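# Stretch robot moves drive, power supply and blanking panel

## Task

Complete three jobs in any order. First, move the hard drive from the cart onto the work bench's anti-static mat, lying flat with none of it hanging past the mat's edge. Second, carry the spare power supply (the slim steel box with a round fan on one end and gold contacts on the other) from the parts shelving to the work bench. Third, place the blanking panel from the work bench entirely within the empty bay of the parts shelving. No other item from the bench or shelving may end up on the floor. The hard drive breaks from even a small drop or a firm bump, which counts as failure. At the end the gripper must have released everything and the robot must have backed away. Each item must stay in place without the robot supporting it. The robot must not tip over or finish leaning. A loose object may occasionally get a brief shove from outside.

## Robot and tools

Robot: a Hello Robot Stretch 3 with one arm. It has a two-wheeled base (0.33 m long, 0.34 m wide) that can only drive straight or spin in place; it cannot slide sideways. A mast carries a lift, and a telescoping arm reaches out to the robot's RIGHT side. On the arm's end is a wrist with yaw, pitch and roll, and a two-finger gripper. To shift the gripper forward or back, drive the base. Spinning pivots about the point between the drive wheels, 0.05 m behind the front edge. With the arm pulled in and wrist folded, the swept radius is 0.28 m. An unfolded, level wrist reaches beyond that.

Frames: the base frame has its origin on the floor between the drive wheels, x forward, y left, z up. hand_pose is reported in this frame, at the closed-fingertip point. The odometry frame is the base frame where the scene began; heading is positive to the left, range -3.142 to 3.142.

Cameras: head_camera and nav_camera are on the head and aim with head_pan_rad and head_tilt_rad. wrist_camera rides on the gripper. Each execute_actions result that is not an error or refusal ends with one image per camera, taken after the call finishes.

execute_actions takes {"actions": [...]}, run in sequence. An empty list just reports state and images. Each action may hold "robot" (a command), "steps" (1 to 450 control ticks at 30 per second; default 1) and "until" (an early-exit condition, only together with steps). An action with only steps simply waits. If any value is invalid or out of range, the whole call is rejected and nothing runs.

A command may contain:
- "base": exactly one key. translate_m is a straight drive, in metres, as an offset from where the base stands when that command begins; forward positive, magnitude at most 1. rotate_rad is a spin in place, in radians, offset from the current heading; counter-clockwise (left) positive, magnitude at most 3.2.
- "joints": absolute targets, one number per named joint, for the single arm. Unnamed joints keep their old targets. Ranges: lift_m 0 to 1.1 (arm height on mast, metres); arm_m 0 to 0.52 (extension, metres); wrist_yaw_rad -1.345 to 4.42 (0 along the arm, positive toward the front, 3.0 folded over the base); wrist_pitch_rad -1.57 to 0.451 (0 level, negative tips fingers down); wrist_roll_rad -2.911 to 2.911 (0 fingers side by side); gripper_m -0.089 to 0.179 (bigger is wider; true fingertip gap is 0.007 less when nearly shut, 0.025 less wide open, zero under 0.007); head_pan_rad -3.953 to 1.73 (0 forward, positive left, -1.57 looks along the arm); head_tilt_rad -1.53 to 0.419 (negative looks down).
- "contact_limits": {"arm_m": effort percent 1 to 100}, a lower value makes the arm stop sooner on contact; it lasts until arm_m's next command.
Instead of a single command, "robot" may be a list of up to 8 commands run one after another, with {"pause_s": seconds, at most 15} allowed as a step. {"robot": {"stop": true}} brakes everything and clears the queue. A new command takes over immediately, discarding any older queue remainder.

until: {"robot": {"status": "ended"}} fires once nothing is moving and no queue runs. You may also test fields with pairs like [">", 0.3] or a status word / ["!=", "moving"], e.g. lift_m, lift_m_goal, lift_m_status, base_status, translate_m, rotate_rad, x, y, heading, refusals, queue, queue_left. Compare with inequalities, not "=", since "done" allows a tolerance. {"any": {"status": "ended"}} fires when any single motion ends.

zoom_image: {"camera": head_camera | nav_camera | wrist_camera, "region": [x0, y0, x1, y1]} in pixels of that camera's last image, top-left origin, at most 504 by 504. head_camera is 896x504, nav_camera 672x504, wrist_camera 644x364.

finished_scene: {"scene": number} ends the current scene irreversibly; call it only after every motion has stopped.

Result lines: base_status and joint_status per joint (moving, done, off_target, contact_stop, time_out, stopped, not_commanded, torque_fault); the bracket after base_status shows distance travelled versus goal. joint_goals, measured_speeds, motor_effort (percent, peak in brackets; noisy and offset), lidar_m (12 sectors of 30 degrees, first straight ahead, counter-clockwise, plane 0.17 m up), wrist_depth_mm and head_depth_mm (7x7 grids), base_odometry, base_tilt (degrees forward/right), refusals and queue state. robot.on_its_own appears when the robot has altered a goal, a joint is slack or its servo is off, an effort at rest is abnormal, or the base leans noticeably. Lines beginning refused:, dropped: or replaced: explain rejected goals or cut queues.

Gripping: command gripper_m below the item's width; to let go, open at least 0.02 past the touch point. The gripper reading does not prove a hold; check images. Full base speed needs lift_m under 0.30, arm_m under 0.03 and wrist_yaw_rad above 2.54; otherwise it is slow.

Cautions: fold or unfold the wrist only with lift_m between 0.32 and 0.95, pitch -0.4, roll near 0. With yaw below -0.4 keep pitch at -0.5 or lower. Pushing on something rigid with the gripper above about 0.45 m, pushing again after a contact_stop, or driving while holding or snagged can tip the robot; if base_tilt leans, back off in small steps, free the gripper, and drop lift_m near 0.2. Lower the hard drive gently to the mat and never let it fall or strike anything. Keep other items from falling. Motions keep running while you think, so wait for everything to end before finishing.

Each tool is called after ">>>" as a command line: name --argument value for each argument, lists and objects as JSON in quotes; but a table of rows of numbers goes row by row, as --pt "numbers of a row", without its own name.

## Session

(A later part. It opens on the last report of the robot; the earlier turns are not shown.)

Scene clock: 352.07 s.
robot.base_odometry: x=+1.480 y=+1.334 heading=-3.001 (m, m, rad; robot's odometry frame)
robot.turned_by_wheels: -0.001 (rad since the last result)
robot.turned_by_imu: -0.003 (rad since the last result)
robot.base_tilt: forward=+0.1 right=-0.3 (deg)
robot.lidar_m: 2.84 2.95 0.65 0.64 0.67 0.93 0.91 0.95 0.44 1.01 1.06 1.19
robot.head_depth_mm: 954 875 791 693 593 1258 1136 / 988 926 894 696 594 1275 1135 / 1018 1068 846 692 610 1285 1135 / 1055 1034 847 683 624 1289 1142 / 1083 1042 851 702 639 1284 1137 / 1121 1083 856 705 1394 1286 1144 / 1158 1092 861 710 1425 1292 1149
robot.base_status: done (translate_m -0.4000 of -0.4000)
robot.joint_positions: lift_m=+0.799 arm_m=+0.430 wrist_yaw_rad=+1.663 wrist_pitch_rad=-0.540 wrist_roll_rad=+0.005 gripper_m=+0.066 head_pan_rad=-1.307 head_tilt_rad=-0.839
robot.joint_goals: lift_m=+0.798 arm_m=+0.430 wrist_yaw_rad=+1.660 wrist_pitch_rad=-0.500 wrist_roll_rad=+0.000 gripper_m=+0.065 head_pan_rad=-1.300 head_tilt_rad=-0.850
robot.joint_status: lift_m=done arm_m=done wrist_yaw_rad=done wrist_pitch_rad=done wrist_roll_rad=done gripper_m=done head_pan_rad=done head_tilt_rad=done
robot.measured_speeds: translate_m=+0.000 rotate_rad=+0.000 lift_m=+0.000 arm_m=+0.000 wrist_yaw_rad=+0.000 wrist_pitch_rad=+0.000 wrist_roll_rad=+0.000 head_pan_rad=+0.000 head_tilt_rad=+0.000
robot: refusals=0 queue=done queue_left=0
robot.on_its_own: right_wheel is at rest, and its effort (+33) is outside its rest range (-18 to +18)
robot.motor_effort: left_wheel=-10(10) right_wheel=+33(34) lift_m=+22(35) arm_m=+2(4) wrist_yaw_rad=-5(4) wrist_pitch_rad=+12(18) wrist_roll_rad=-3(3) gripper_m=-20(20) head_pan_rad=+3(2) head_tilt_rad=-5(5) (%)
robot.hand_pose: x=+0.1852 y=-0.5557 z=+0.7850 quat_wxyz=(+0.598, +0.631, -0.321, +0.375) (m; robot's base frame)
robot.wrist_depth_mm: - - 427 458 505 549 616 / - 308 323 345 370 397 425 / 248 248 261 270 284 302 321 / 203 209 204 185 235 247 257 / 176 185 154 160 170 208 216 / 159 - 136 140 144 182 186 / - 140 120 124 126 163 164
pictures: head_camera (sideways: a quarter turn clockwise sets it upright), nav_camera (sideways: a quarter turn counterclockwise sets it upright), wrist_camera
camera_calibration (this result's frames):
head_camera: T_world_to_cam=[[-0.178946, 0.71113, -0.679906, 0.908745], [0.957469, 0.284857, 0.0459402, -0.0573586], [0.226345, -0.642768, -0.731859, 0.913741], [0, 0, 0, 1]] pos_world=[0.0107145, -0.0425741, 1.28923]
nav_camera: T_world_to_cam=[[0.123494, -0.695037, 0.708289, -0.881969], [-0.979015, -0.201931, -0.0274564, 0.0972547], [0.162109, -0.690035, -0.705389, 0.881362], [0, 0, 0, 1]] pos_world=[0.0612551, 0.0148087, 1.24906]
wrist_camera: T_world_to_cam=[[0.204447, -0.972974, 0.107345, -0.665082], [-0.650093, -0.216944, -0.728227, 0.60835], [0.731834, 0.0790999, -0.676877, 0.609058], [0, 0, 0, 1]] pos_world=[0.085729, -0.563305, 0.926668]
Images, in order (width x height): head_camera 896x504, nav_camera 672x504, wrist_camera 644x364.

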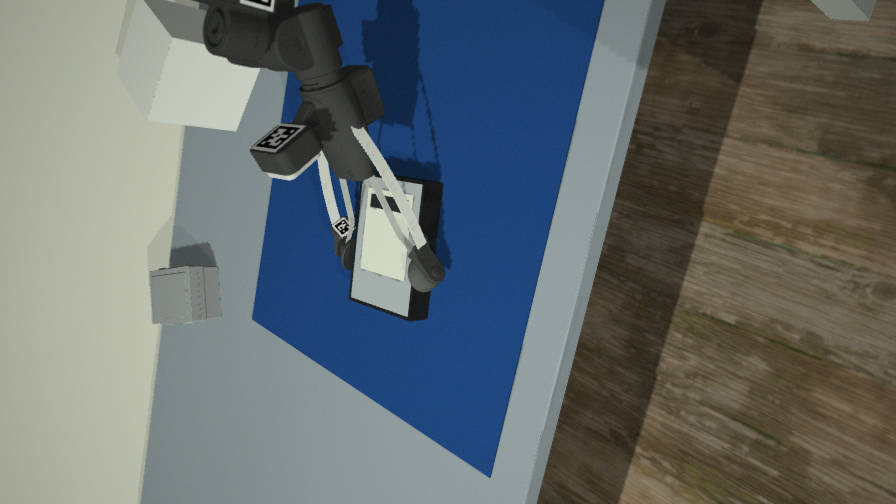

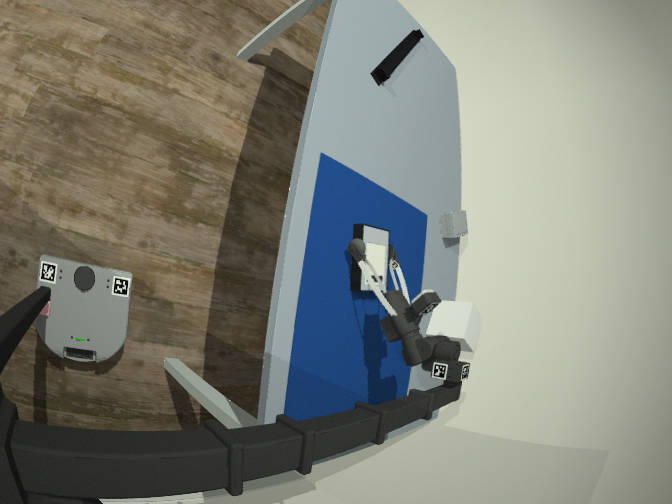

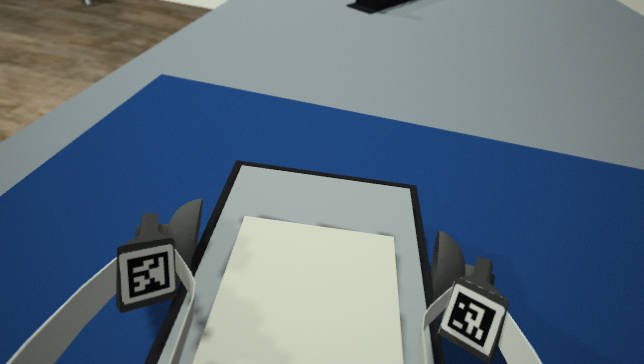

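Down flat. Release, lift, move toward the panel.

>>> execute_actions --actions '[{"robot":[{"joints":{"gripper_m":0.14}},{"joints":{"lift_m":0.93}},{"base":{"translate_m":0.6},"joints":{"arm_m":0.1,"wrist_pitch_rad":-0.6,"head_pan_rad":-1.2,"head_tilt_rad":-0.8,"gripper_m":0.11}}],"steps":450,"until":{"robot":{"status":"ended"}}}]'

Scene clock: 365.17 s.
robot.base_odometry: x=+0.886 y=+1.249 heading=-3.000 (m, m, rad; robot's odometry frame)
robot.turned_by_wheels: +0.001 (rad since the last result)
robot.turned_by_imu: -0.002 (rad since the last result)
robot.base_tilt: forward=+0.0 right=-0.6 (deg)
robot.lidar_m: 2.24 2.38 2.74 0.96 0.79 0.90 1.51 0.93 1.06 1.03 1.07 0.66
robot.head_depth_mm: 981 1062 886 722 - 1249 1144 / 1018 1102 889 713 - 1299 1147 / 1058 1136 891 763 - 1302 1152 / 1102 1165 894 748 644 1290 1148 / 1147 1166 894 733 1415 1285 1156 / 1205 1368 904 735 1452 1267 1158 / 1261 1468 907 737 995 1271 1160
robot.base_status: done (translate_m +0.6000 of +0.6000)
robot.joint_positions: lift_m=+0.930 arm_m=+0.100 wrist_yaw_rad=+1.661 wrist_pitch_rad=-0.612 wrist_roll_rad=+0.004 gripper_m=+0.110 head_pan_rad=-1.207 head_tilt_rad=-0.803
robot.joint_goals: lift_m=+0.930 arm_m=+0.100 wrist_yaw_rad=+1.660 wrist_pitch_rad=-0.600 wrist_roll_rad=+0.000 gripper_m=+0.110 head_pan_rad=-1.200 head_tilt_rad=-0.800
robot.joint_status: lift_m=done arm_m=done wrist_yaw_rad=done wrist_pitch_rad=done wrist_roll_rad=done gripper_m=done head_pan_rad=done head_tilt_rad=done
robot.measured_speeds: translate_m=+0.000 rotate_rad=+0.000 lift_m=+0.000 arm_m=+0.000 wrist_yaw_rad=+0.000 wrist_pitch_rad=+0.000 wrist_roll_rad=+0.000 head_pan_rad=+0.000 head_tilt_rad=+0.000
robot: refusals=0 queue=done queue_left=0
robot.motor_effort: left_wheel=+2(12) right_wheel=-4(33) lift_m=+46(48) arm_m=-5(6) wrist_yaw_rad=-2(4) wrist_pitch_rad=+4(12) wrist_roll_rad=-2(3) gripper_m=+0(86) head_pan_rad=+3(9) head_tilt_rad=+2(6) (%)
robot.hand_pose: x=+0.1737 y=-0.2277 z=+0.9014 quat_wxyz=(+0.612, +0.642, -0.298, +0.353) (m; robot's base frame)
robot.wrist_depth_mm: - - - - - - - / - - - - - - - / - - - - - 496 512 / - - - - - 413 431 / - - - - 770 362 372 / - - - - 990 318 327 / 949 960 - - - 288 290
pictures: head_camera (sideways: a quarter turn clockwise sets it upright), nav_camera (sideways: a quarter turn counterclockwise sets it upright), wrist_camera
camera_calibration (this result's frames):
head_camera: T_world_to_cam=[[-0.240217, 0.6662, -0.706027, 0.943158], [0.923598, 0.380713, 0.0449939, -0.0559221], [0.298768, -0.641277, -0.706754, 0.88065], [0, 0, 0, 1]] pos_world=[0.0151018, -0.0423013, 1.29081]
nav_camera: T_world_to_cam=[[0.183075, -0.654789, 0.733304, -0.914933], [-0.953547, -0.299784, -0.0296267, 0.0999262], [0.239232, -0.693816, -0.679255, 0.846901], [0, 0, 0, 1]] pos_world=[0.060179, 0.0184619, 1.24915]
wrist_camera: T_world_to_cam=[[0.210086, -0.972642, 0.0991578, -0.349544], [-0.701464, -0.220602, -0.677704, 0.719337], [0.681038, 0.0728204, -0.728618, 0.724377], [0, 0, 0, 1]] pos_world=[0.0846941, -0.234043, 1.04995]
Images, in order (width x height): head_camera 896x504, nav_camera 672x504, wrist_camera 644x364.

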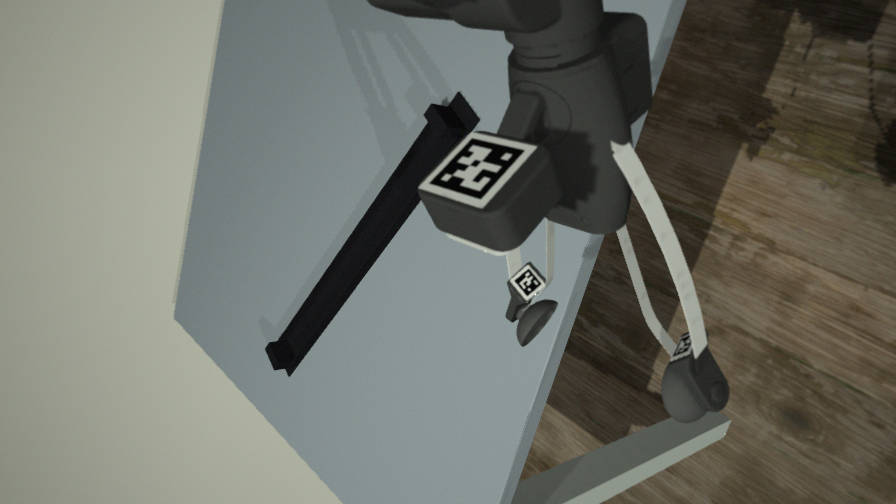

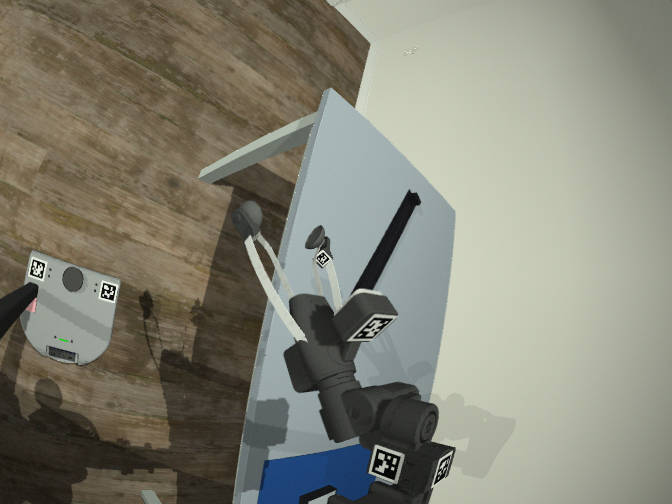

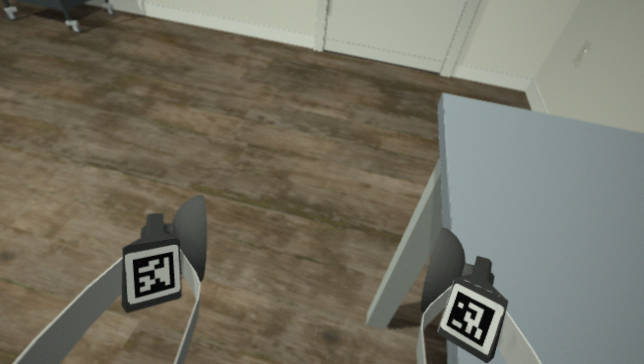

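>>> execute_actions --actions '[{"robot":[{"base":{"translate_m":0.145},"joints":{"arm_m":0.413,"wrist_yaw_rad":1.07,"head_pan_rad":-1.3}},{"joints":{"lift_m":0.87}}],"steps":450,"until":{"robot":{"status":"ended"}}}]'

Scene clock: 378.70 s.
robot.base_odometry: x=+0.742 y=+1.228 heading=-3.000 (m, m, rad; robot's odometry frame)
robot.turned_by_wheels: +0.000 (rad since the last result)
robot.turned_by_imu: -0.001 (rad since the last result)
robot.base_tilt: forward=+0.1 right=-0.6 (deg)
robot.lidar_m: 2.10 2.22 2.52 1.45 0.78 0.90 1.65 1.07 1.06 1.03 0.54 0.55
robot.head_depth_mm: 979 1058 831 719 609 1271 1144 / 1007 1105 837 720 612 1298 1146 / 1039 1116 891 727 628 1300 1145 / 1071 1151 923 729 643 1302 1149 / 1108 1217 883 732 661 1309 1152 / 1143 1319 902 734 873 1180 1151 / 1184 1372 1610 737 811 1316 1160
robot.base_status: done (translate_m +0.1450 of +0.1450)
robot.joint_positions: lift_m=+0.870 arm_m=+0.413 wrist_yaw_rad=+1.070 wrist_pitch_rad=-0.613 wrist_roll_rad=+0.003 gripper_m=+0.110 head_pan_rad=-1.293 head_tilt_rad=-0.803
robot.joint_goals: lift_m=+0.870 arm_m=+0.413 wrist_yaw_rad=+1.070 wrist_pitch_rad=-0.600 wrist_roll_rad=+0.000 gripper_m=+0.110 head_pan_rad=-1.300 head_tilt_rad=-0.800
robot.joint_status: lift_m=done arm_m=done wrist_yaw_rad=done wrist_pitch_rad=done wrist_roll_rad=done gripper_m=done head_pan_rad=done head_tilt_rad=done
robot.measured_speeds: translate_m=+0.000 rotate_rad=+0.000 lift_m=+0.000 arm_m=+0.000 wrist_yaw_rad=+0.000 wrist_pitch_rad=+0.000 wrist_roll_rad=+0.000 head_pan_rad=+0.000 head_tilt_rad=+0.000
robot: refusals=0 queue=done queue_left=0
robot.motor_effort: left_wheel=+3(7) right_wheel=-3(5) lift_m=+29(48) arm_m=+3(4) wrist_yaw_rad=+0(2) wrist_pitch_rad=+4(4) wrist_roll_rad=-2(3) gripper_m=+0(0) head_pan_rad=-3(8) head_tilt_rad=+1(1) (%)
robot.hand_pose: x=+0.1503 y=-0.6518 z=+0.8419 quat_wxyz=(+0.688, +0.527, -0.472, +0.159) (m; robot's base frame)
robot.wrist_depth_mm: - - - - 884 628 498 / - - - 424 443 462 482 / 315 325 334 341 365 382 399 / 271 281 291 294 313 324 336 / 242 250 255 261 271 280 289 / 217 - 227 231 238 248 253 / - 200 204 207 212 224 225
pictures: head_camera (sideways: a quarter turn clockwise sets it upright), nav_camera (sideways: a quarter turn counterclockwise sets it upright), wrist_camera
camera_calibration (this result's frames):
head_camera: T_world_to_cam=[[-0.181777, 0.684444, -0.706041, 0.94282], [0.953028, 0.299521, 0.0449934, -0.056101], [0.24227, -0.664698, -0.70674, 0.880976], [0, 0, 0, 1]] pos_world=[0.0114148, -0.0429209, 1.29082]
nav_camera: T_world_to_cam=[[0.125833, -0.66814, 0.733318, -0.914602], [-0.975875, -0.216309, -0.0296278, 0.100064], [0.178418, -0.711899, -0.67924, 0.847253], [0, 0, 0, 1]] pos_world=[0.0615718, 0.0137212, 1.24915]
wrist_camera: T_world_to_cam=[[-0.367146, -0.924793, 0.0998136, -0.63387], [-0.705947, 0.207163, -0.677291, 0.848219], [0.605676, -0.319127, -0.728913, 0.483976], [0, 0, 0, 1]] pos_world=[0.072942, -0.607467, 0.990537]
Images, in order (width x height): head_camera 896x504, nav_camera 672x504, wrist_camera 644x364.

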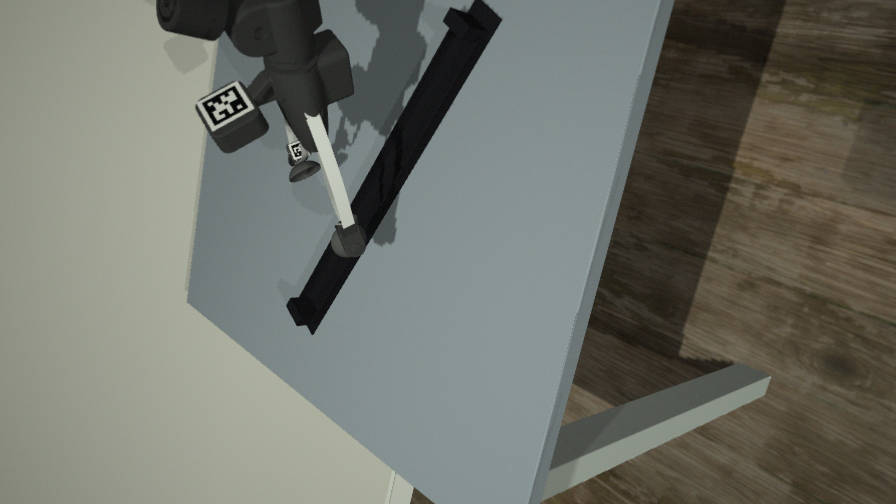

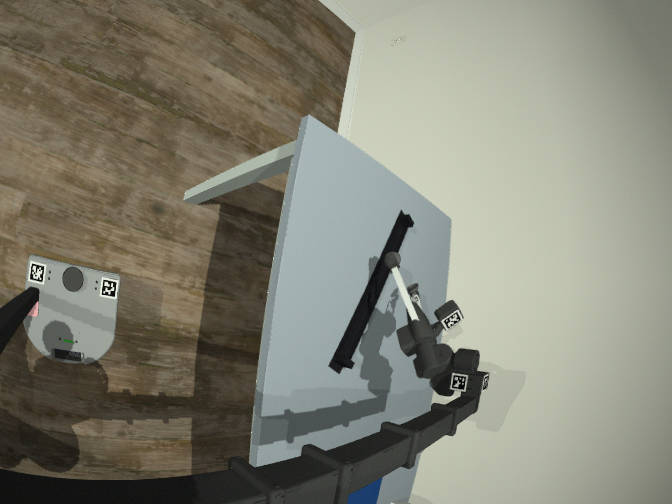

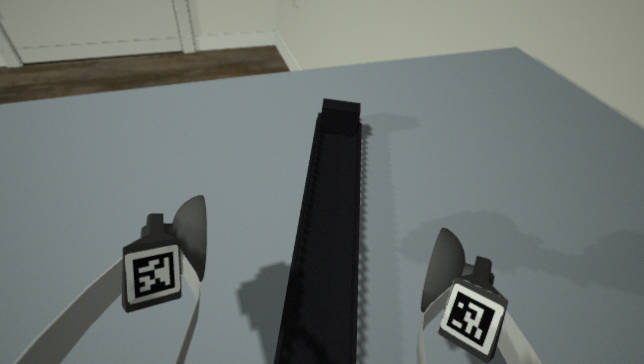

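>>> execute_actions --actions '[{"robot":[{"base":{"translate_m":-0.008},"joints":{"arm_m":0.424,"wrist_yaw_rad":1.09,"gripper_m":0.09}},{"joints":{"lift_m":0.825}}],"steps":450,"until":{"robot":{"status":"ended"}}}]'

Scene clock: 393.43 s.
robot.base_odometry: x=+0.750 y=+1.229 heading=-3.000 (m, m, rad; robot's odometry frame)
robot.turned_by_wheels: +0.000 (rad since the last result)
robot.turned_by_imu: -0.001 (rad since the last result)
robot.base_tilt: forward=+0.1 right=-0.8 (deg)
robot.lidar_m: 2.10 2.24 2.54 1.42 0.78 0.89 1.65 1.06 1.06 1.03 0.55 0.55
robot.head_depth_mm: 976 1068 831 714 610 1268 1142 / 1004 1104 - 722 612 1302 1145 / 1038 1111 921 727 626 1302 1151 / 1074 1150 894 728 643 1302 1151 / 1107 1201 890 732 661 1308 1155 / 1147 1319 900 734 903 1184 1160 / 1191 1370 1613 737 814 1292 1152
robot.base_status: done (translate_m -0.0080 of -0.0080)
robot.joint_positions: lift_m=+0.825 arm_m=+0.424 wrist_yaw_rad=+1.088 wrist_pitch_rad=-0.613 wrist_roll_rad=+0.003 gripper_m=+0.090 head_pan_rad=-1.293 head_tilt_rad=-0.803
robot.joint_goals: lift_m=+0.825 arm_m=+0.424 wrist_yaw_rad=+1.090 wrist_pitch_rad=-0.600 wrist_roll_rad=+0.000 gripper_m=+0.090 head_pan_rad=-1.300 head_tilt_rad=-0.800
robot.joint_status: lift_m=done arm_m=done wrist_yaw_rad=done wrist_pitch_rad=done wrist_roll_rad=done gripper_m=done head_pan_rad=done head_tilt_rad=done
robot.measured_speeds: translate_m=+0.000 rotate_rad=+0.000 lift_m=+0.000 arm_m=+0.000 wrist_yaw_rad=+0.000 wrist_pitch_rad=+0.000 wrist_roll_rad=+0.000 head_pan_rad=+0.000 head_tilt_rad=+0.000
robot: refusals=0 queue=done queue_left=0
robot.motor_effort: left_wheel=+3(5) right_wheel=-3(9) lift_m=+29(29) arm_m=+4(3) wrist_yaw_rad=+2(3) wrist_pitch_rad=+4(4) wrist_roll_rad=-2(2) gripper_m=+0(79) head_pan_rad=-3(2) head_tilt_rad=+1(2) (%)
robot.hand_pose: x=+0.1519 y=-0.6597 z=+0.7969 quat_wxyz=(+0.687, +0.532, -0.467, +0.165) (m; robot's base frame)
robot.wrist_depth_mm: - - - - 462 483 471 / 292 303 317 304 353 371 390 / 249 256 267 274 291 301 320 / 215 221 230 234 246 256 266 / 192 197 202 203 216 220 229 / 171 177 177 179 189 196 201 / 158 157 159 162 167 175 178
pictures: head_camera (sideways: a quarter turn clockwise sets it upright), nav_camera (sideways: a quarter turn counterclockwise sets it upright), wrist_camera
camera_calibration (this result's frames):
head_camera: T_world_to_cam=[[-0.181777, 0.684443, -0.706041, 0.942821], [0.953028, 0.299521, 0.0449933, -0.0561009], [0.24227, -0.664699, -0.70674, 0.880975], [0, 0, 0, 1]] pos_world=[0.0114148, -0.0429209, 1.29082]
nav_camera: T_world_to_cam=[[0.125833, -0.66814, 0.733318, -0.914602], [-0.975875, -0.216309, -0.0296279, 0.100064], [0.178419, -0.711899, -0.67924, 0.847253], [0, 0, 0, 1]] pos_world=[0.0615718, 0.0137211, 1.24915]
wrist_camera: T_world_to_cam=[[-0.350637, -0.931179, 0.0997998, -0.642818], [-0.709586, 0.194616, -0.677209, 0.812733], [0.61118, -0.308271, -0.728991, 0.454036], [0, 0, 0, 1]] pos_world=[0.0738103, -0.616783, 0.945531]
Images, in order (width x height): head_camera 896x504, nav_camera 672x504, wrist_camera 644x364.

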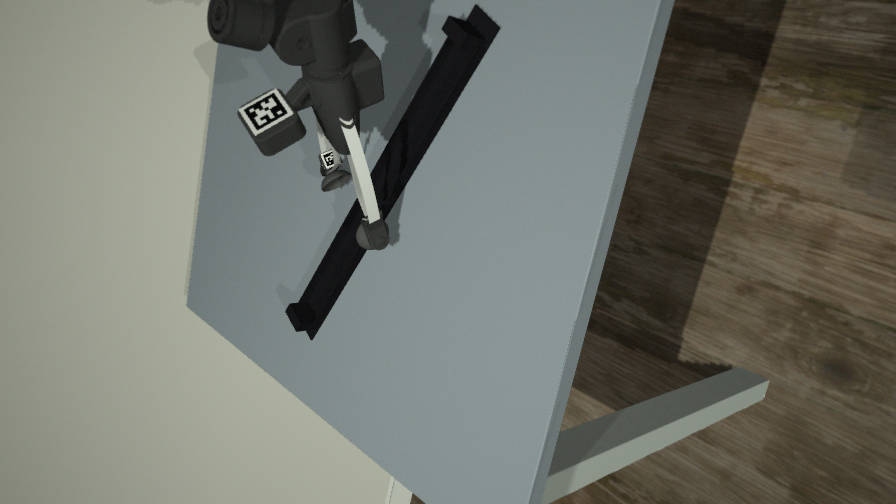

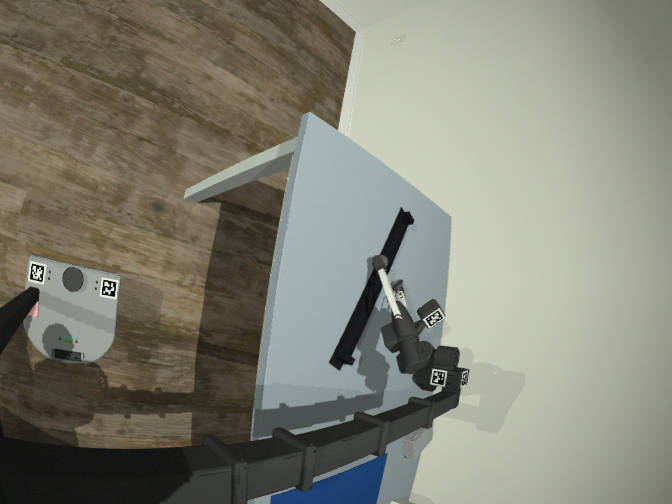

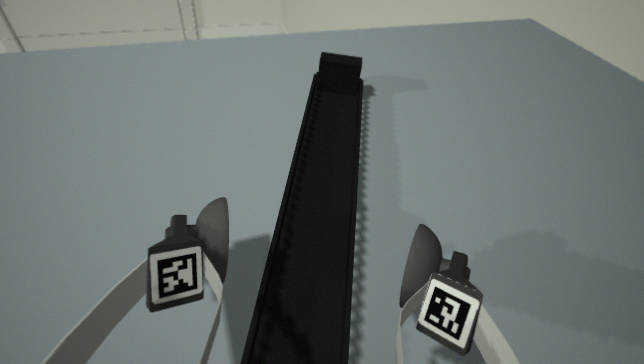

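>>> execute_actions --actions '[{"robot":[{"base":{"translate_m":-0.013},"joints":{"arm_m":0.414}},{"joints":{"lift_m":0.813}},{"joints":{"gripper_m":0.0}},{"pause_s":0.5},{"joints":{"lift_m":0.85}}],"steps":450,"until":{"robot":{"status":"ended"}}},{"steps":20}]'

Scene clock: 407.50 s.
robot.base_odometry: x=+0.763 y=+1.231 heading=-3.000 (m, m, rad; robot's odometry frame)
robot.turned_by_wheels: +0.000 (rad since the last result)
robot.turned_by_imu: -0.001 (rad since the last result)
robot.base_tilt: forward=+0.0 right=-0.6 (deg)
robot.lidar_m: 2.11 2.25 2.55 1.38 0.78 0.90 1.63 1.05 1.06 1.03 0.57 0.56
robot.head_depth_mm: 978 1061 830 687 610 1269 1141 / 1009 1101 834 707 611 1297 1145 / 1037 1115 922 727 626 1303 1148 / 1070 1151 863 730 645 1305 1151 / 1106 1201 872 733 661 1305 1154 / 1146 1319 901 734 947 1225 1156 / 1185 1373 1574 734 814 1284 1160
robot.base_status: done (translate_m -0.0130 of -0.0130)
robot.joint_positions: lift_m=+0.850 arm_m=+0.414 wrist_yaw_rad=+1.092 wrist_pitch_rad=-0.620 wrist_roll_rad=+0.004 gripper_m=+0.001 head_pan_rad=-1.293 head_tilt_rad=-0.803
robot.joint_goals: lift_m=+0.850 arm_m=+0.414 wrist_yaw_rad=+1.090 wrist_pitch_rad=-0.600 wrist_roll_rad=+0.000 gripper_m=+0.000 head_pan_rad=-1.300 head_tilt_rad=-0.800
robot.joint_status: lift_m=done arm_m=done wrist_yaw_rad=done wrist_pitch_rad=done wrist_roll_rad=done gripper_m=done head_pan_rad=done head_tilt_rad=done
robot.measured_speeds: translate_m=+0.000 rotate_rad=+0.000 lift_m=+0.000 arm_m=+0.000 wrist_yaw_rad=+0.000 wrist_pitch_rad=+0.000 wrist_roll_rad=+0.000 head_pan_rad=+0.000 head_tilt_rad=+0.000
robot: refusals=0 queue=done queue_left=0
robot.motor_effort: left_wheel=+3(5) right_wheel=-4(9) lift_m=+48(48) arm_m=-1(5) wrist_yaw_rad=-3(23) wrist_pitch_rad=+6(6) wrist_roll_rad=-2(2) gripper_m=-19(98) head_pan_rad=-2(2) head_tilt_rad=+1(2) (%)
robot.hand_pose: x=+0.1512 y=-0.6488 z=+0.8198 quat_wxyz=(+0.687, +0.534, -0.464, +0.164) (m; robot's base frame)
robot.wrist_depth_mm: - - - - 802 585 499 / 333 344 358 310 392 418 449 / 279 290 300 267 326 340 356 / 246 250 261 220 277 288 298 / 214 221 231 189 246 248 259 / 194 199 - 171 219 219 227 / 176 179 180 156 189 198 202
pictures: head_camera (sideways: a quarter turn clockwise sets it upright), nav_camera (sideways: a quarter turn counterclockwise sets it upright), wrist_camera
camera_calibration (this result's frames):
head_camera: T_world_to_cam=[[-0.181751, 0.684352, -0.706136, 0.942944], [0.953026, 0.299527, 0.0449897, -0.0560963], [0.242296, -0.664789, -0.706645, 0.880853], [0, 0, 0, 1]] pos_world=[0.0114152, -0.0429223, 1.29082]
nav_camera: T_world_to_cam=[[0.125807, -0.668045, 0.733409, -0.91472], [-0.975874, -0.216313, -0.0296358, 0.100074], [0.178444, -0.711986, -0.679142, 0.847125], [0, 0, 0, 1]] pos_world=[0.0615737, 0.0137144, 1.24915]
wrist_camera: T_world_to_cam=[[-0.346183, -0.932944, 0.0988614, -0.636187], [-0.714668, 0.193976, -0.672029, 0.821739], [0.607788, -0.303298, -0.733896, 0.482319], [0, 0, 0, 1]] pos_world=[0.0738857, -0.606637, 0.969099]
Images, in order (width x height): head_camera 896x504, nav_camera 672x504, wrist_camera 644x364.

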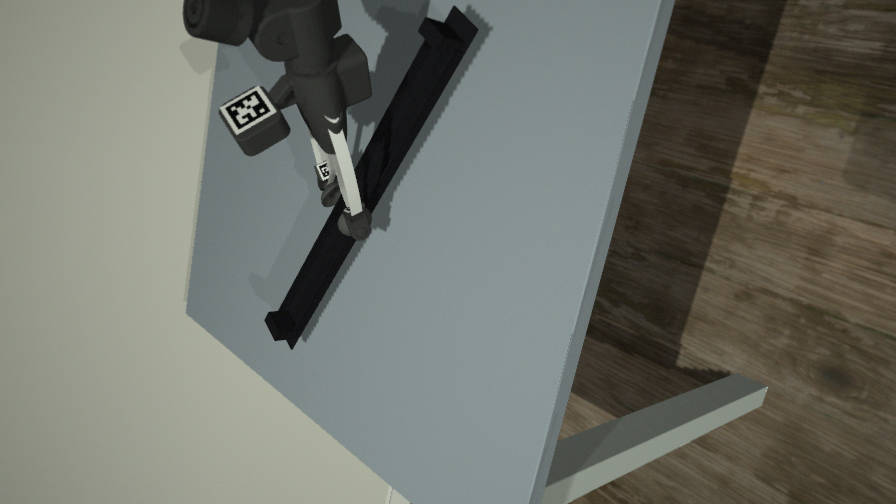

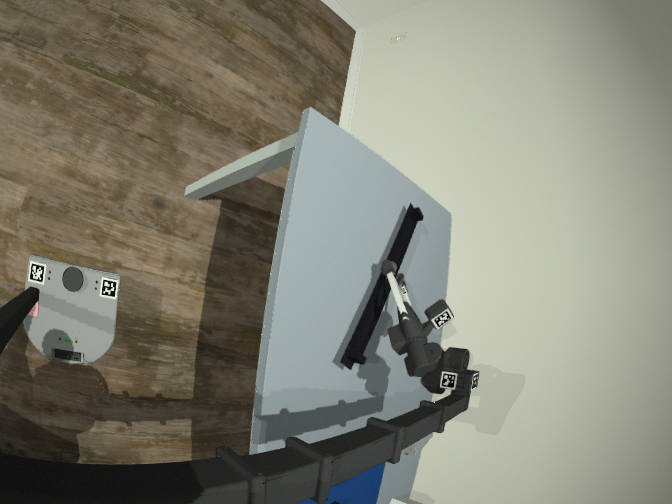

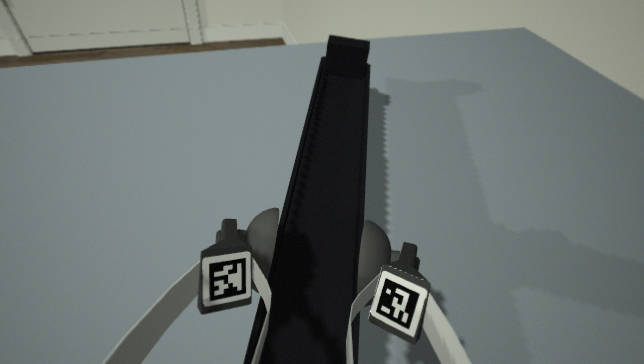

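>>> execute_actions --actions '[{"robot":[{"joints":{"lift_m":0.9}},{"joints":{"arm_m":0.0,"wrist_yaw_rad":2.62}},{"base":{"rotate_rad":1.51},"joints":{"lift_m":0.29,"head_pan_rad":0.4,"head_tilt_rad":-0.4}},{"base":{"translate_m":1.0}},{"base":{"translate_m":1.0}},{"base":{"translate_m":0.4}}],"steps":450,"until":{"robot":{"status":"ended"}}},{"steps":450,"until":{"robot":{"status":"ended"}}}]'

Scene clock: 448.20 s.
robot.base_odometry: x=+0.957 y=-1.161 heading=-1.490 (m, m, rad; robot's odometry frame)
robot.turned_by_wheels: +1.510 (rad since the last result)
robot.turned_by_imu: +1.500 (rad since the last result)
robot.base_tilt: forward=+0.1 right=-0.4 (deg)
robot.lidar_m: 1.14 0.74 1.20 1.67 1.09 0.88 1.65 3.02 1.75 1.70 1.75 1.26
robot.head_depth_mm: 979 1038 1109 1183 1282 1385 1409 / 974 1051 1136 1222 1339 1460 1419 / 1008 1107 1164 1270 1344 1460 1379 / 615 663 714 781 1192 972 1239 / 837 1211 1281 921 1361 1075 1299 / 828 1263 1312 995 1362 1154 1341 / 820 1328 1378 1449 1336 1420 1351
robot.base_status: done (translate_m +0.4000 of +0.4000)
robot.joint_positions: lift_m=+0.290 arm_m=+0.000 wrist_yaw_rad=+2.618 wrist_pitch_rad=-0.621 wrist_roll_rad=+0.003 gripper_m=+0.001 head_pan_rad=+0.393 head_tilt_rad=-0.407
robot.joint_goals: lift_m=+0.290 arm_m=+0.000 wrist_yaw_rad=+2.620 wrist_pitch_rad=-0.600 wrist_roll_rad=+0.000 gripper_m=+0.000 head_pan_rad=+0.400 head_tilt_rad=-0.400
robot.joint_status: lift_m=done arm_m=done wrist_yaw_rad=done wrist_pitch_rad=done wrist_roll_rad=done gripper_m=done head_pan_rad=done head_tilt_rad=done
robot.measured_speeds: translate_m=+0.000 rotate_rad=+0.000 lift_m=+0.000 arm_m=+0.000 wrist_yaw_rad=+0.000 wrist_pitch_rad=+0.000 wrist_roll_rad=+0.000 head_pan_rad=+0.000 head_tilt_rad=+0.000
robot: refusals=0 queue=done queue_left=0
robot.motor_effort: left_wheel=-3(7) right_wheel=+5(13) lift_m=+30(51) arm_m=-6(6) wrist_yaw_rad=+2(4) wrist_pitch_rad=+6(6) wrist_roll_rad=-2(2) gripper_m=-18(18) head_pan_rad=+2(29) head_tilt_rad=+3(29) (%)
robot.hand_pose: x=+0.0759 y=+0.0230 z=+0.2602 quat_wxyz=(+0.383, +0.707, +0.034, +0.593) (m; robot's base frame)
robot.wrist_depth_mm: 834 871 942 949 942 814 717 / 686 703 736 313 812 777 785 / 577 600 621 266 681 689 713 / 521 520 539 218 573 601 617 / - - - 190 510 517 528 / - - - 171 453 456 468 / - - - 155 389 406 418
pictures: head_camera (sideways: a quarter turn clockwise sets it upright), nav_camera (sideways: a quarter turn counterclockwise sets it upright), wrist_camera
camera_calibration (this result's frames):
head_camera: T_world_to_cam=[[-0.356906, -0.134236, -0.924445, 1.22865], [-0.421501, 0.906293, 0.0311314, -0.0296894], [0.83364, 0.400765, -0.380042, 0.452328], [0, 0, 0, 1]] pos_world=[0.0489211, 0.0105591, 1.30865]
nav_camera: T_world_to_cam=[[0.339661, 0.0736758, 0.937658, -1.18237], [0.342167, -0.938296, -0.0502221, 0.118856], [0.8761, 0.337894, -0.343912, 0.406704], [0, 0, 0, 1]] pos_world=[0.00462273, 0.0612113, 1.2545]
wrist_camera: T_world_to_cam=[[0.916723, -0.387067, 0.0989823, -0.0886246], [-0.225688, -0.706142, -0.671139, 0.244922], [0.329671, 0.59291, -0.734694, 0.32183], [0, 0, 0, 1]] pos_world=[0.0304221, -0.0521699, 0.409596]
Images, in order (width x height): head_camera 896x504, nav_camera 672x504, wrist_camera 644x364.

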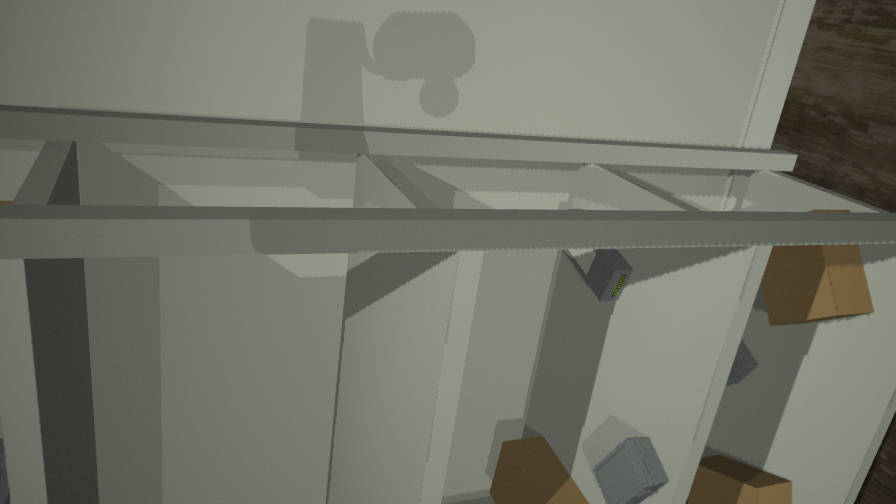

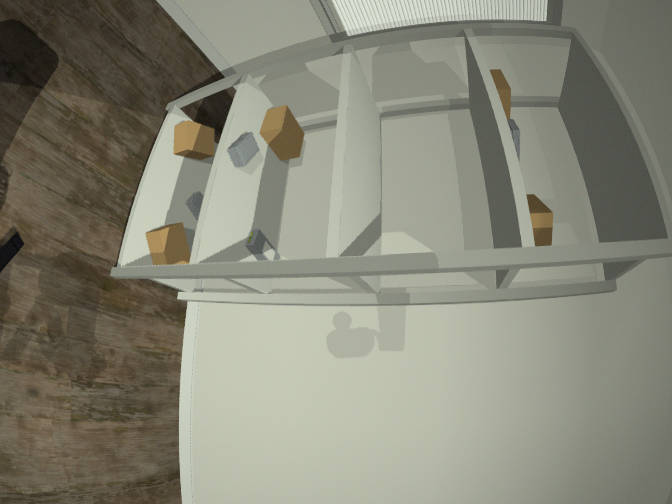

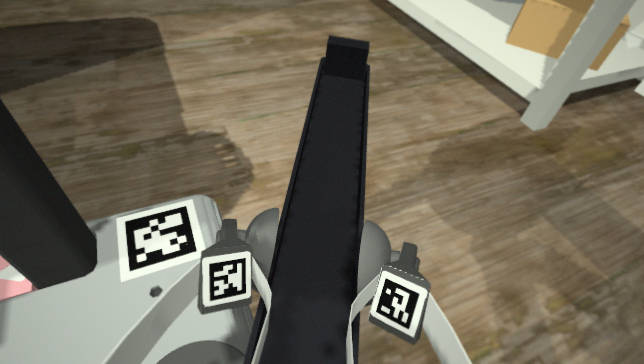

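>>> execute_actions --actions '[{"robot":[{"base":{"translate_m":0.297}},{"base":{"rotate_rad":1.64},"joints":{"head_pan_rad":-1.4,"head_tilt_rad":-0.5}},{"base":{"translate_m":0.55}},{"joints":{"lift_m":0.9}},{"joints":{"wrist_yaw_rad":1.57,"lift_m":1.1}}],"steps":450,"until":{"robot":{"status":"ended"}}},{"steps":450,"until":{"robot":{"status":"ended"}}}]'

Scene clock: 473.80 s.
robot.base_odometry: x=+1.525 y=-1.375 heading=+0.150 (m, m, rad; robot's odometry frame)
robot.turned_by_wheels: +1.640 (rad since the last result)
robot.turned_by_imu: +1.630 (rad since the last result)
robot.base_tilt: forward=-0.1 right=-0.5 (deg)
robot.lidar_m: 1.13 1.19 1.05 1.02 3.57 2.29 2.63 1.27 0.50 0.52 0.64 0.73
robot.head_depth_mm: 744 806 - - - - - / 762 824 880 650 518 - - / 777 843 896 653 501 - - / 796 863 917 656 522 - - / 814 883 943 694 - - - / 832 908 957 - - - - / 852 925 964 - - - -
robot.base_status: done (translate_m +0.5500 of +0.5500)
robot.joint_positions: lift_m=+1.100 arm_m=+0.000 wrist_yaw_rad=+1.572 wrist_pitch_rad=-0.621 wrist_roll_rad=+0.003 gripper_m=+0.001 head_pan_rad=-1.393 head_tilt_rad=-0.494
robot.joint_goals: lift_m=+1.100 arm_m=+0.000 wrist_yaw_rad=+1.570 wrist_pitch_rad=-0.600 wrist_roll_rad=+0.000 gripper_m=+0.000 head_pan_rad=-1.400 head_tilt_rad=-0.500
robot.joint_status: lift_m=done arm_m=done wrist_yaw_rad=done wrist_pitch_rad=done wrist_roll_rad=done gripper_m=done head_pan_rad=done head_tilt_rad=done
robot.measured_speeds: translate_m=+0.000 rotate_rad=+0.000 lift_m=+0.000 arm_m=+0.000 wrist_yaw_rad=+0.000 wrist_pitch_rad=+0.000 wrist_roll_rad=+0.000 head_pan_rad=+0.000 head_tilt_rad=+0.000
robot: refusals=0 queue=done queue_left=0
robot.motor_effort: left_wheel=-3(10) right_wheel=+5(16) lift_m=+48(51) arm_m=-4(5) wrist_yaw_rad=-2(3) wrist_pitch_rad=+6(6) wrist_roll_rad=-2(2) gripper_m=-18(18) head_pan_rad=-2(26) head_tilt_rad=-3(12) (%)
robot.hand_pose: x=+0.1729 y=-0.1451 z=+1.0696 quat_wxyz=(+0.629, +0.629, -0.323, +0.323) (m; robot's base frame)
robot.wrist_depth_mm: - - - - - 973 465 / - - - 310 - - 481 / - - - 267 - - 428 / - - - 218 - - - / - - - 189 - - - / - - - 170 905 770 699 / - - - 155 - 696 623
pictures: head_camera (sideways: a quarter turn clockwise sets it upright), nav_camera (sideways: a quarter turn counterclockwise sets it upright), wrist_camera
camera_calibration (this result's frames):
head_camera: T_world_to_cam=[[-0.0688123, 0.454735, -0.887964, 1.1793], [0.975915, 0.215378, 0.034669, -0.0428155], [0.207013, -0.864192, -0.458604, 0.558381], [0, 0, 0, 1]] pos_world=[0.0073425, -0.0444984, 1.30473]
nav_camera: T_world_to_cam=[[0.013562, -0.426223, 0.904516, -1.13713], [-0.990469, -0.129728, -0.0462793, 0.121847], [0.137066, -0.895268, -0.42392, 0.515331], [0, 0, 0, 1]] pos_world=[0.0654725, -0.00750537, 1.25265]
wrist_camera: T_world_to_cam=[[0.1244, -0.987255, 0.0992568, -0.273163], [-0.724248, -0.158723, -0.671023, 0.856819], [0.678226, 0.0115889, -0.734762, 0.839594], [0, 0, 0, 1]] pos_world=[0.0850963, -0.143415, 1.21896]
Images, in order (width x height): head_camera 896x504, nav_camera 672x504, wrist_camera 644x364.

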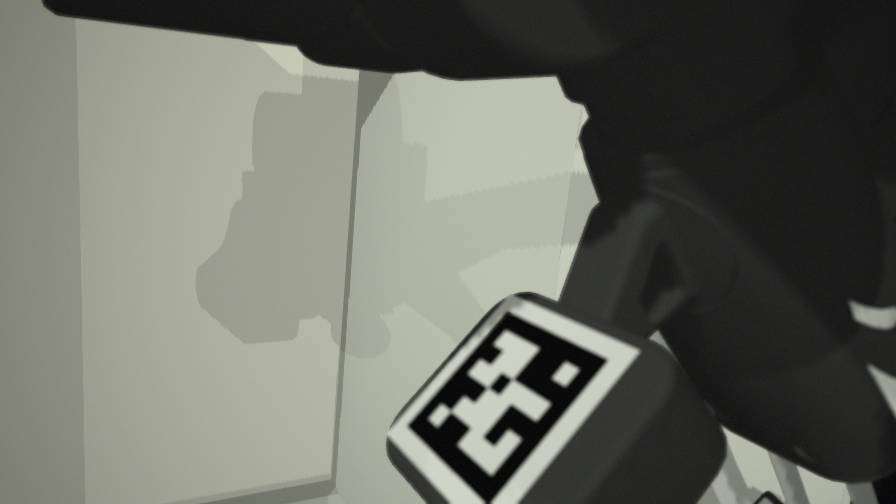

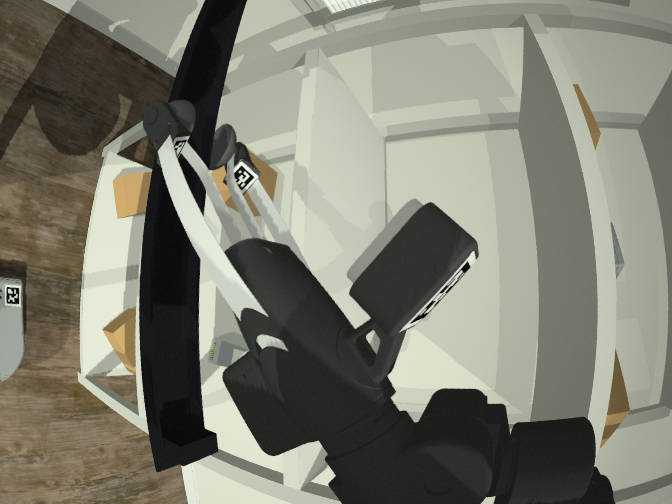

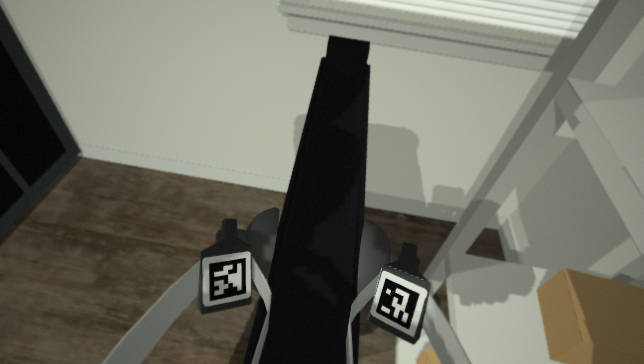

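>>> execute_actions --actions '[{"robot":[{"joints":{"arm_m":0.47},"contact_limits":{"arm_m":15}},{"joints":{"lift_m":1.055}}],"steps":450,"until":{"robot":{"status":"ended"}}}]'

Scene clock: 484.30 s.
robot.base_odometry: x=+1.525 y=-1.375 heading=+0.150 (m, m, rad; robot's odometry frame)
robot.turned_by_wheels: +0.000 (rad since the last result)
robot.turned_by_imu: -0.001 (rad since the last result)
robot.base_tilt: forward=-0.1 right=-0.4 (deg)
robot.lidar_m: 1.13 1.19 1.05 1.02 3.57 2.29 2.64 1.27 0.50 0.52 0.64 0.73
robot.head_depth_mm: 745 - 867 616 496 893 781 / 763 825 865 618 498 944 782 / 778 837 884 621 519 944 785 / 795 862 926 624 543 949 766 / 813 882 939 627 545 950 755 / 832 905 957 657 939 910 809 / 852 928 962 664 944 919 828
robot.base_status: done (translate_m +0.5500 of +0.5500)
robot.joint_positions: lift_m=+1.055 arm_m=+0.470 wrist_yaw_rad=+1.570 wrist_pitch_rad=-0.621 wrist_roll_rad=+0.003 gripper_m=+0.001 head_pan_rad=-1.393 head_tilt_rad=-0.494
robot.joint_goals: lift_m=+1.055 arm_m=+0.470 wrist_yaw_rad=+1.570 wrist_pitch_rad=-0.600 wrist_roll_rad=+0.000 gripper_m=+0.000 head_pan_rad=-1.400 head_tilt_rad=-0.500
robot.joint_status: lift_m=done arm_m=done wrist_yaw_rad=done wrist_pitch_rad=done wrist_roll_rad=done gripper_m=done head_pan_rad=done head_tilt_rad=done
robot.measured_speeds: translate_m=+0.000 rotate_rad=+0.000 lift_m=+0.000 arm_m=+0.000 wrist_yaw_rad=+0.000 wrist_pitch_rad=+0.000 wrist_roll_rad=+0.000 head_pan_rad=+0.000 head_tilt_rad=+0.000
robot: refusals=0 queue=done queue_left=0
robot.motor_effort: left_wheel=-3(3) right_wheel=+6(5) lift_m=+30(49) arm_m=+3(4) wrist_yaw_rad=+0(3) wrist_pitch_rad=+6(6) wrist_roll_rad=-2(2) gripper_m=-18(18) head_pan_rad=-2(1) head_tilt_rad=-3(2) (%)
robot.contact_limits: arm_m 15 (drawing in: default 33, maximum 54; extending or still: default 44, maximum 72)
robot.hand_pose: x=+0.1729 y=-0.6150 z=+1.0252 quat_wxyz=(+0.629, +0.629, -0.324, +0.322) (m; robot's base frame)
robot.wrist_depth_mm: - - 398 408 442 691 416 / - - 315 311 343 365 399 / - 258 266 259 287 298 313 / - 221 230 218 245 255 264 / 192 195 204 190 216 221 229 / 171 175 - 170 192 194 200 / 155 158 158 154 166 174 178
pictures: head_camera (sideways: a quarter turn clockwise sets it upright), nav_camera (sideways: a quarter turn counterclockwise sets it upright), wrist_camera
camera_calibration (this result's frames):
head_camera: T_world_to_cam=[[-0.068699, 0.454752, -0.887964, 1.1793], [0.975969, 0.215135, 0.034669, -0.0428158], [0.206798, -0.864244, -0.458604, 0.558382], [0, 0, 0, 1]] pos_world=[0.00733141, -0.0444988, 1.30473]
nav_camera: T_world_to_cam=[[0.0134558, -0.426227, 0.904516, -1.13713], [-0.990501, -0.129481, -0.0462793, 0.121847], [0.136843, -0.895302, -0.42392, 0.515332], [0, 0, 0, 1]] pos_world=[0.0654707, -0.00752017, 1.25265]
wrist_camera: T_world_to_cam=[[0.122385, -0.987507, 0.0992567, -0.732449], [-0.72457, -0.157244, -0.671023, 0.753432], [0.678248, 0.0102046, -0.734762, 0.811585], [0, 0, 0, 1]] pos_world=[0.0850997, -0.613108, 1.17459]
Images, in order (width x height): head_camera 896x504, nav_camera 672x504, wrist_camera 644x364.

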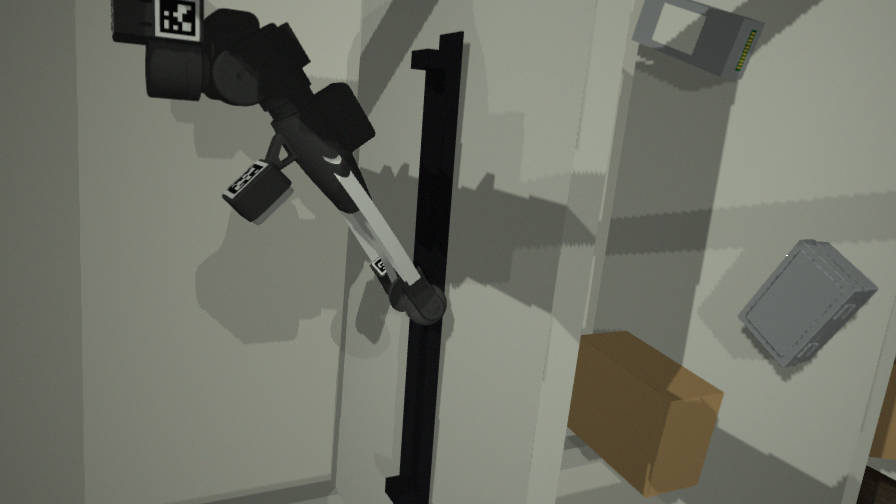

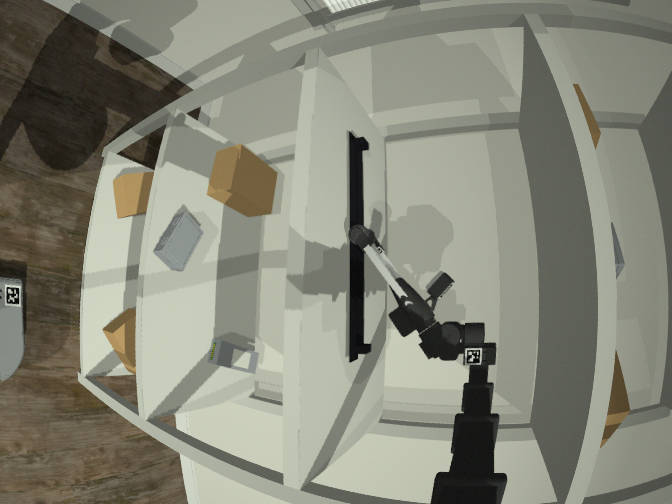

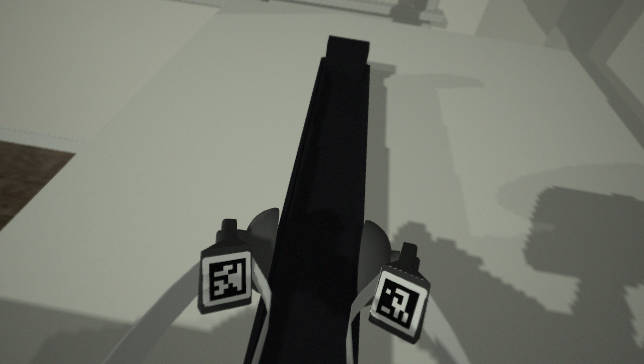

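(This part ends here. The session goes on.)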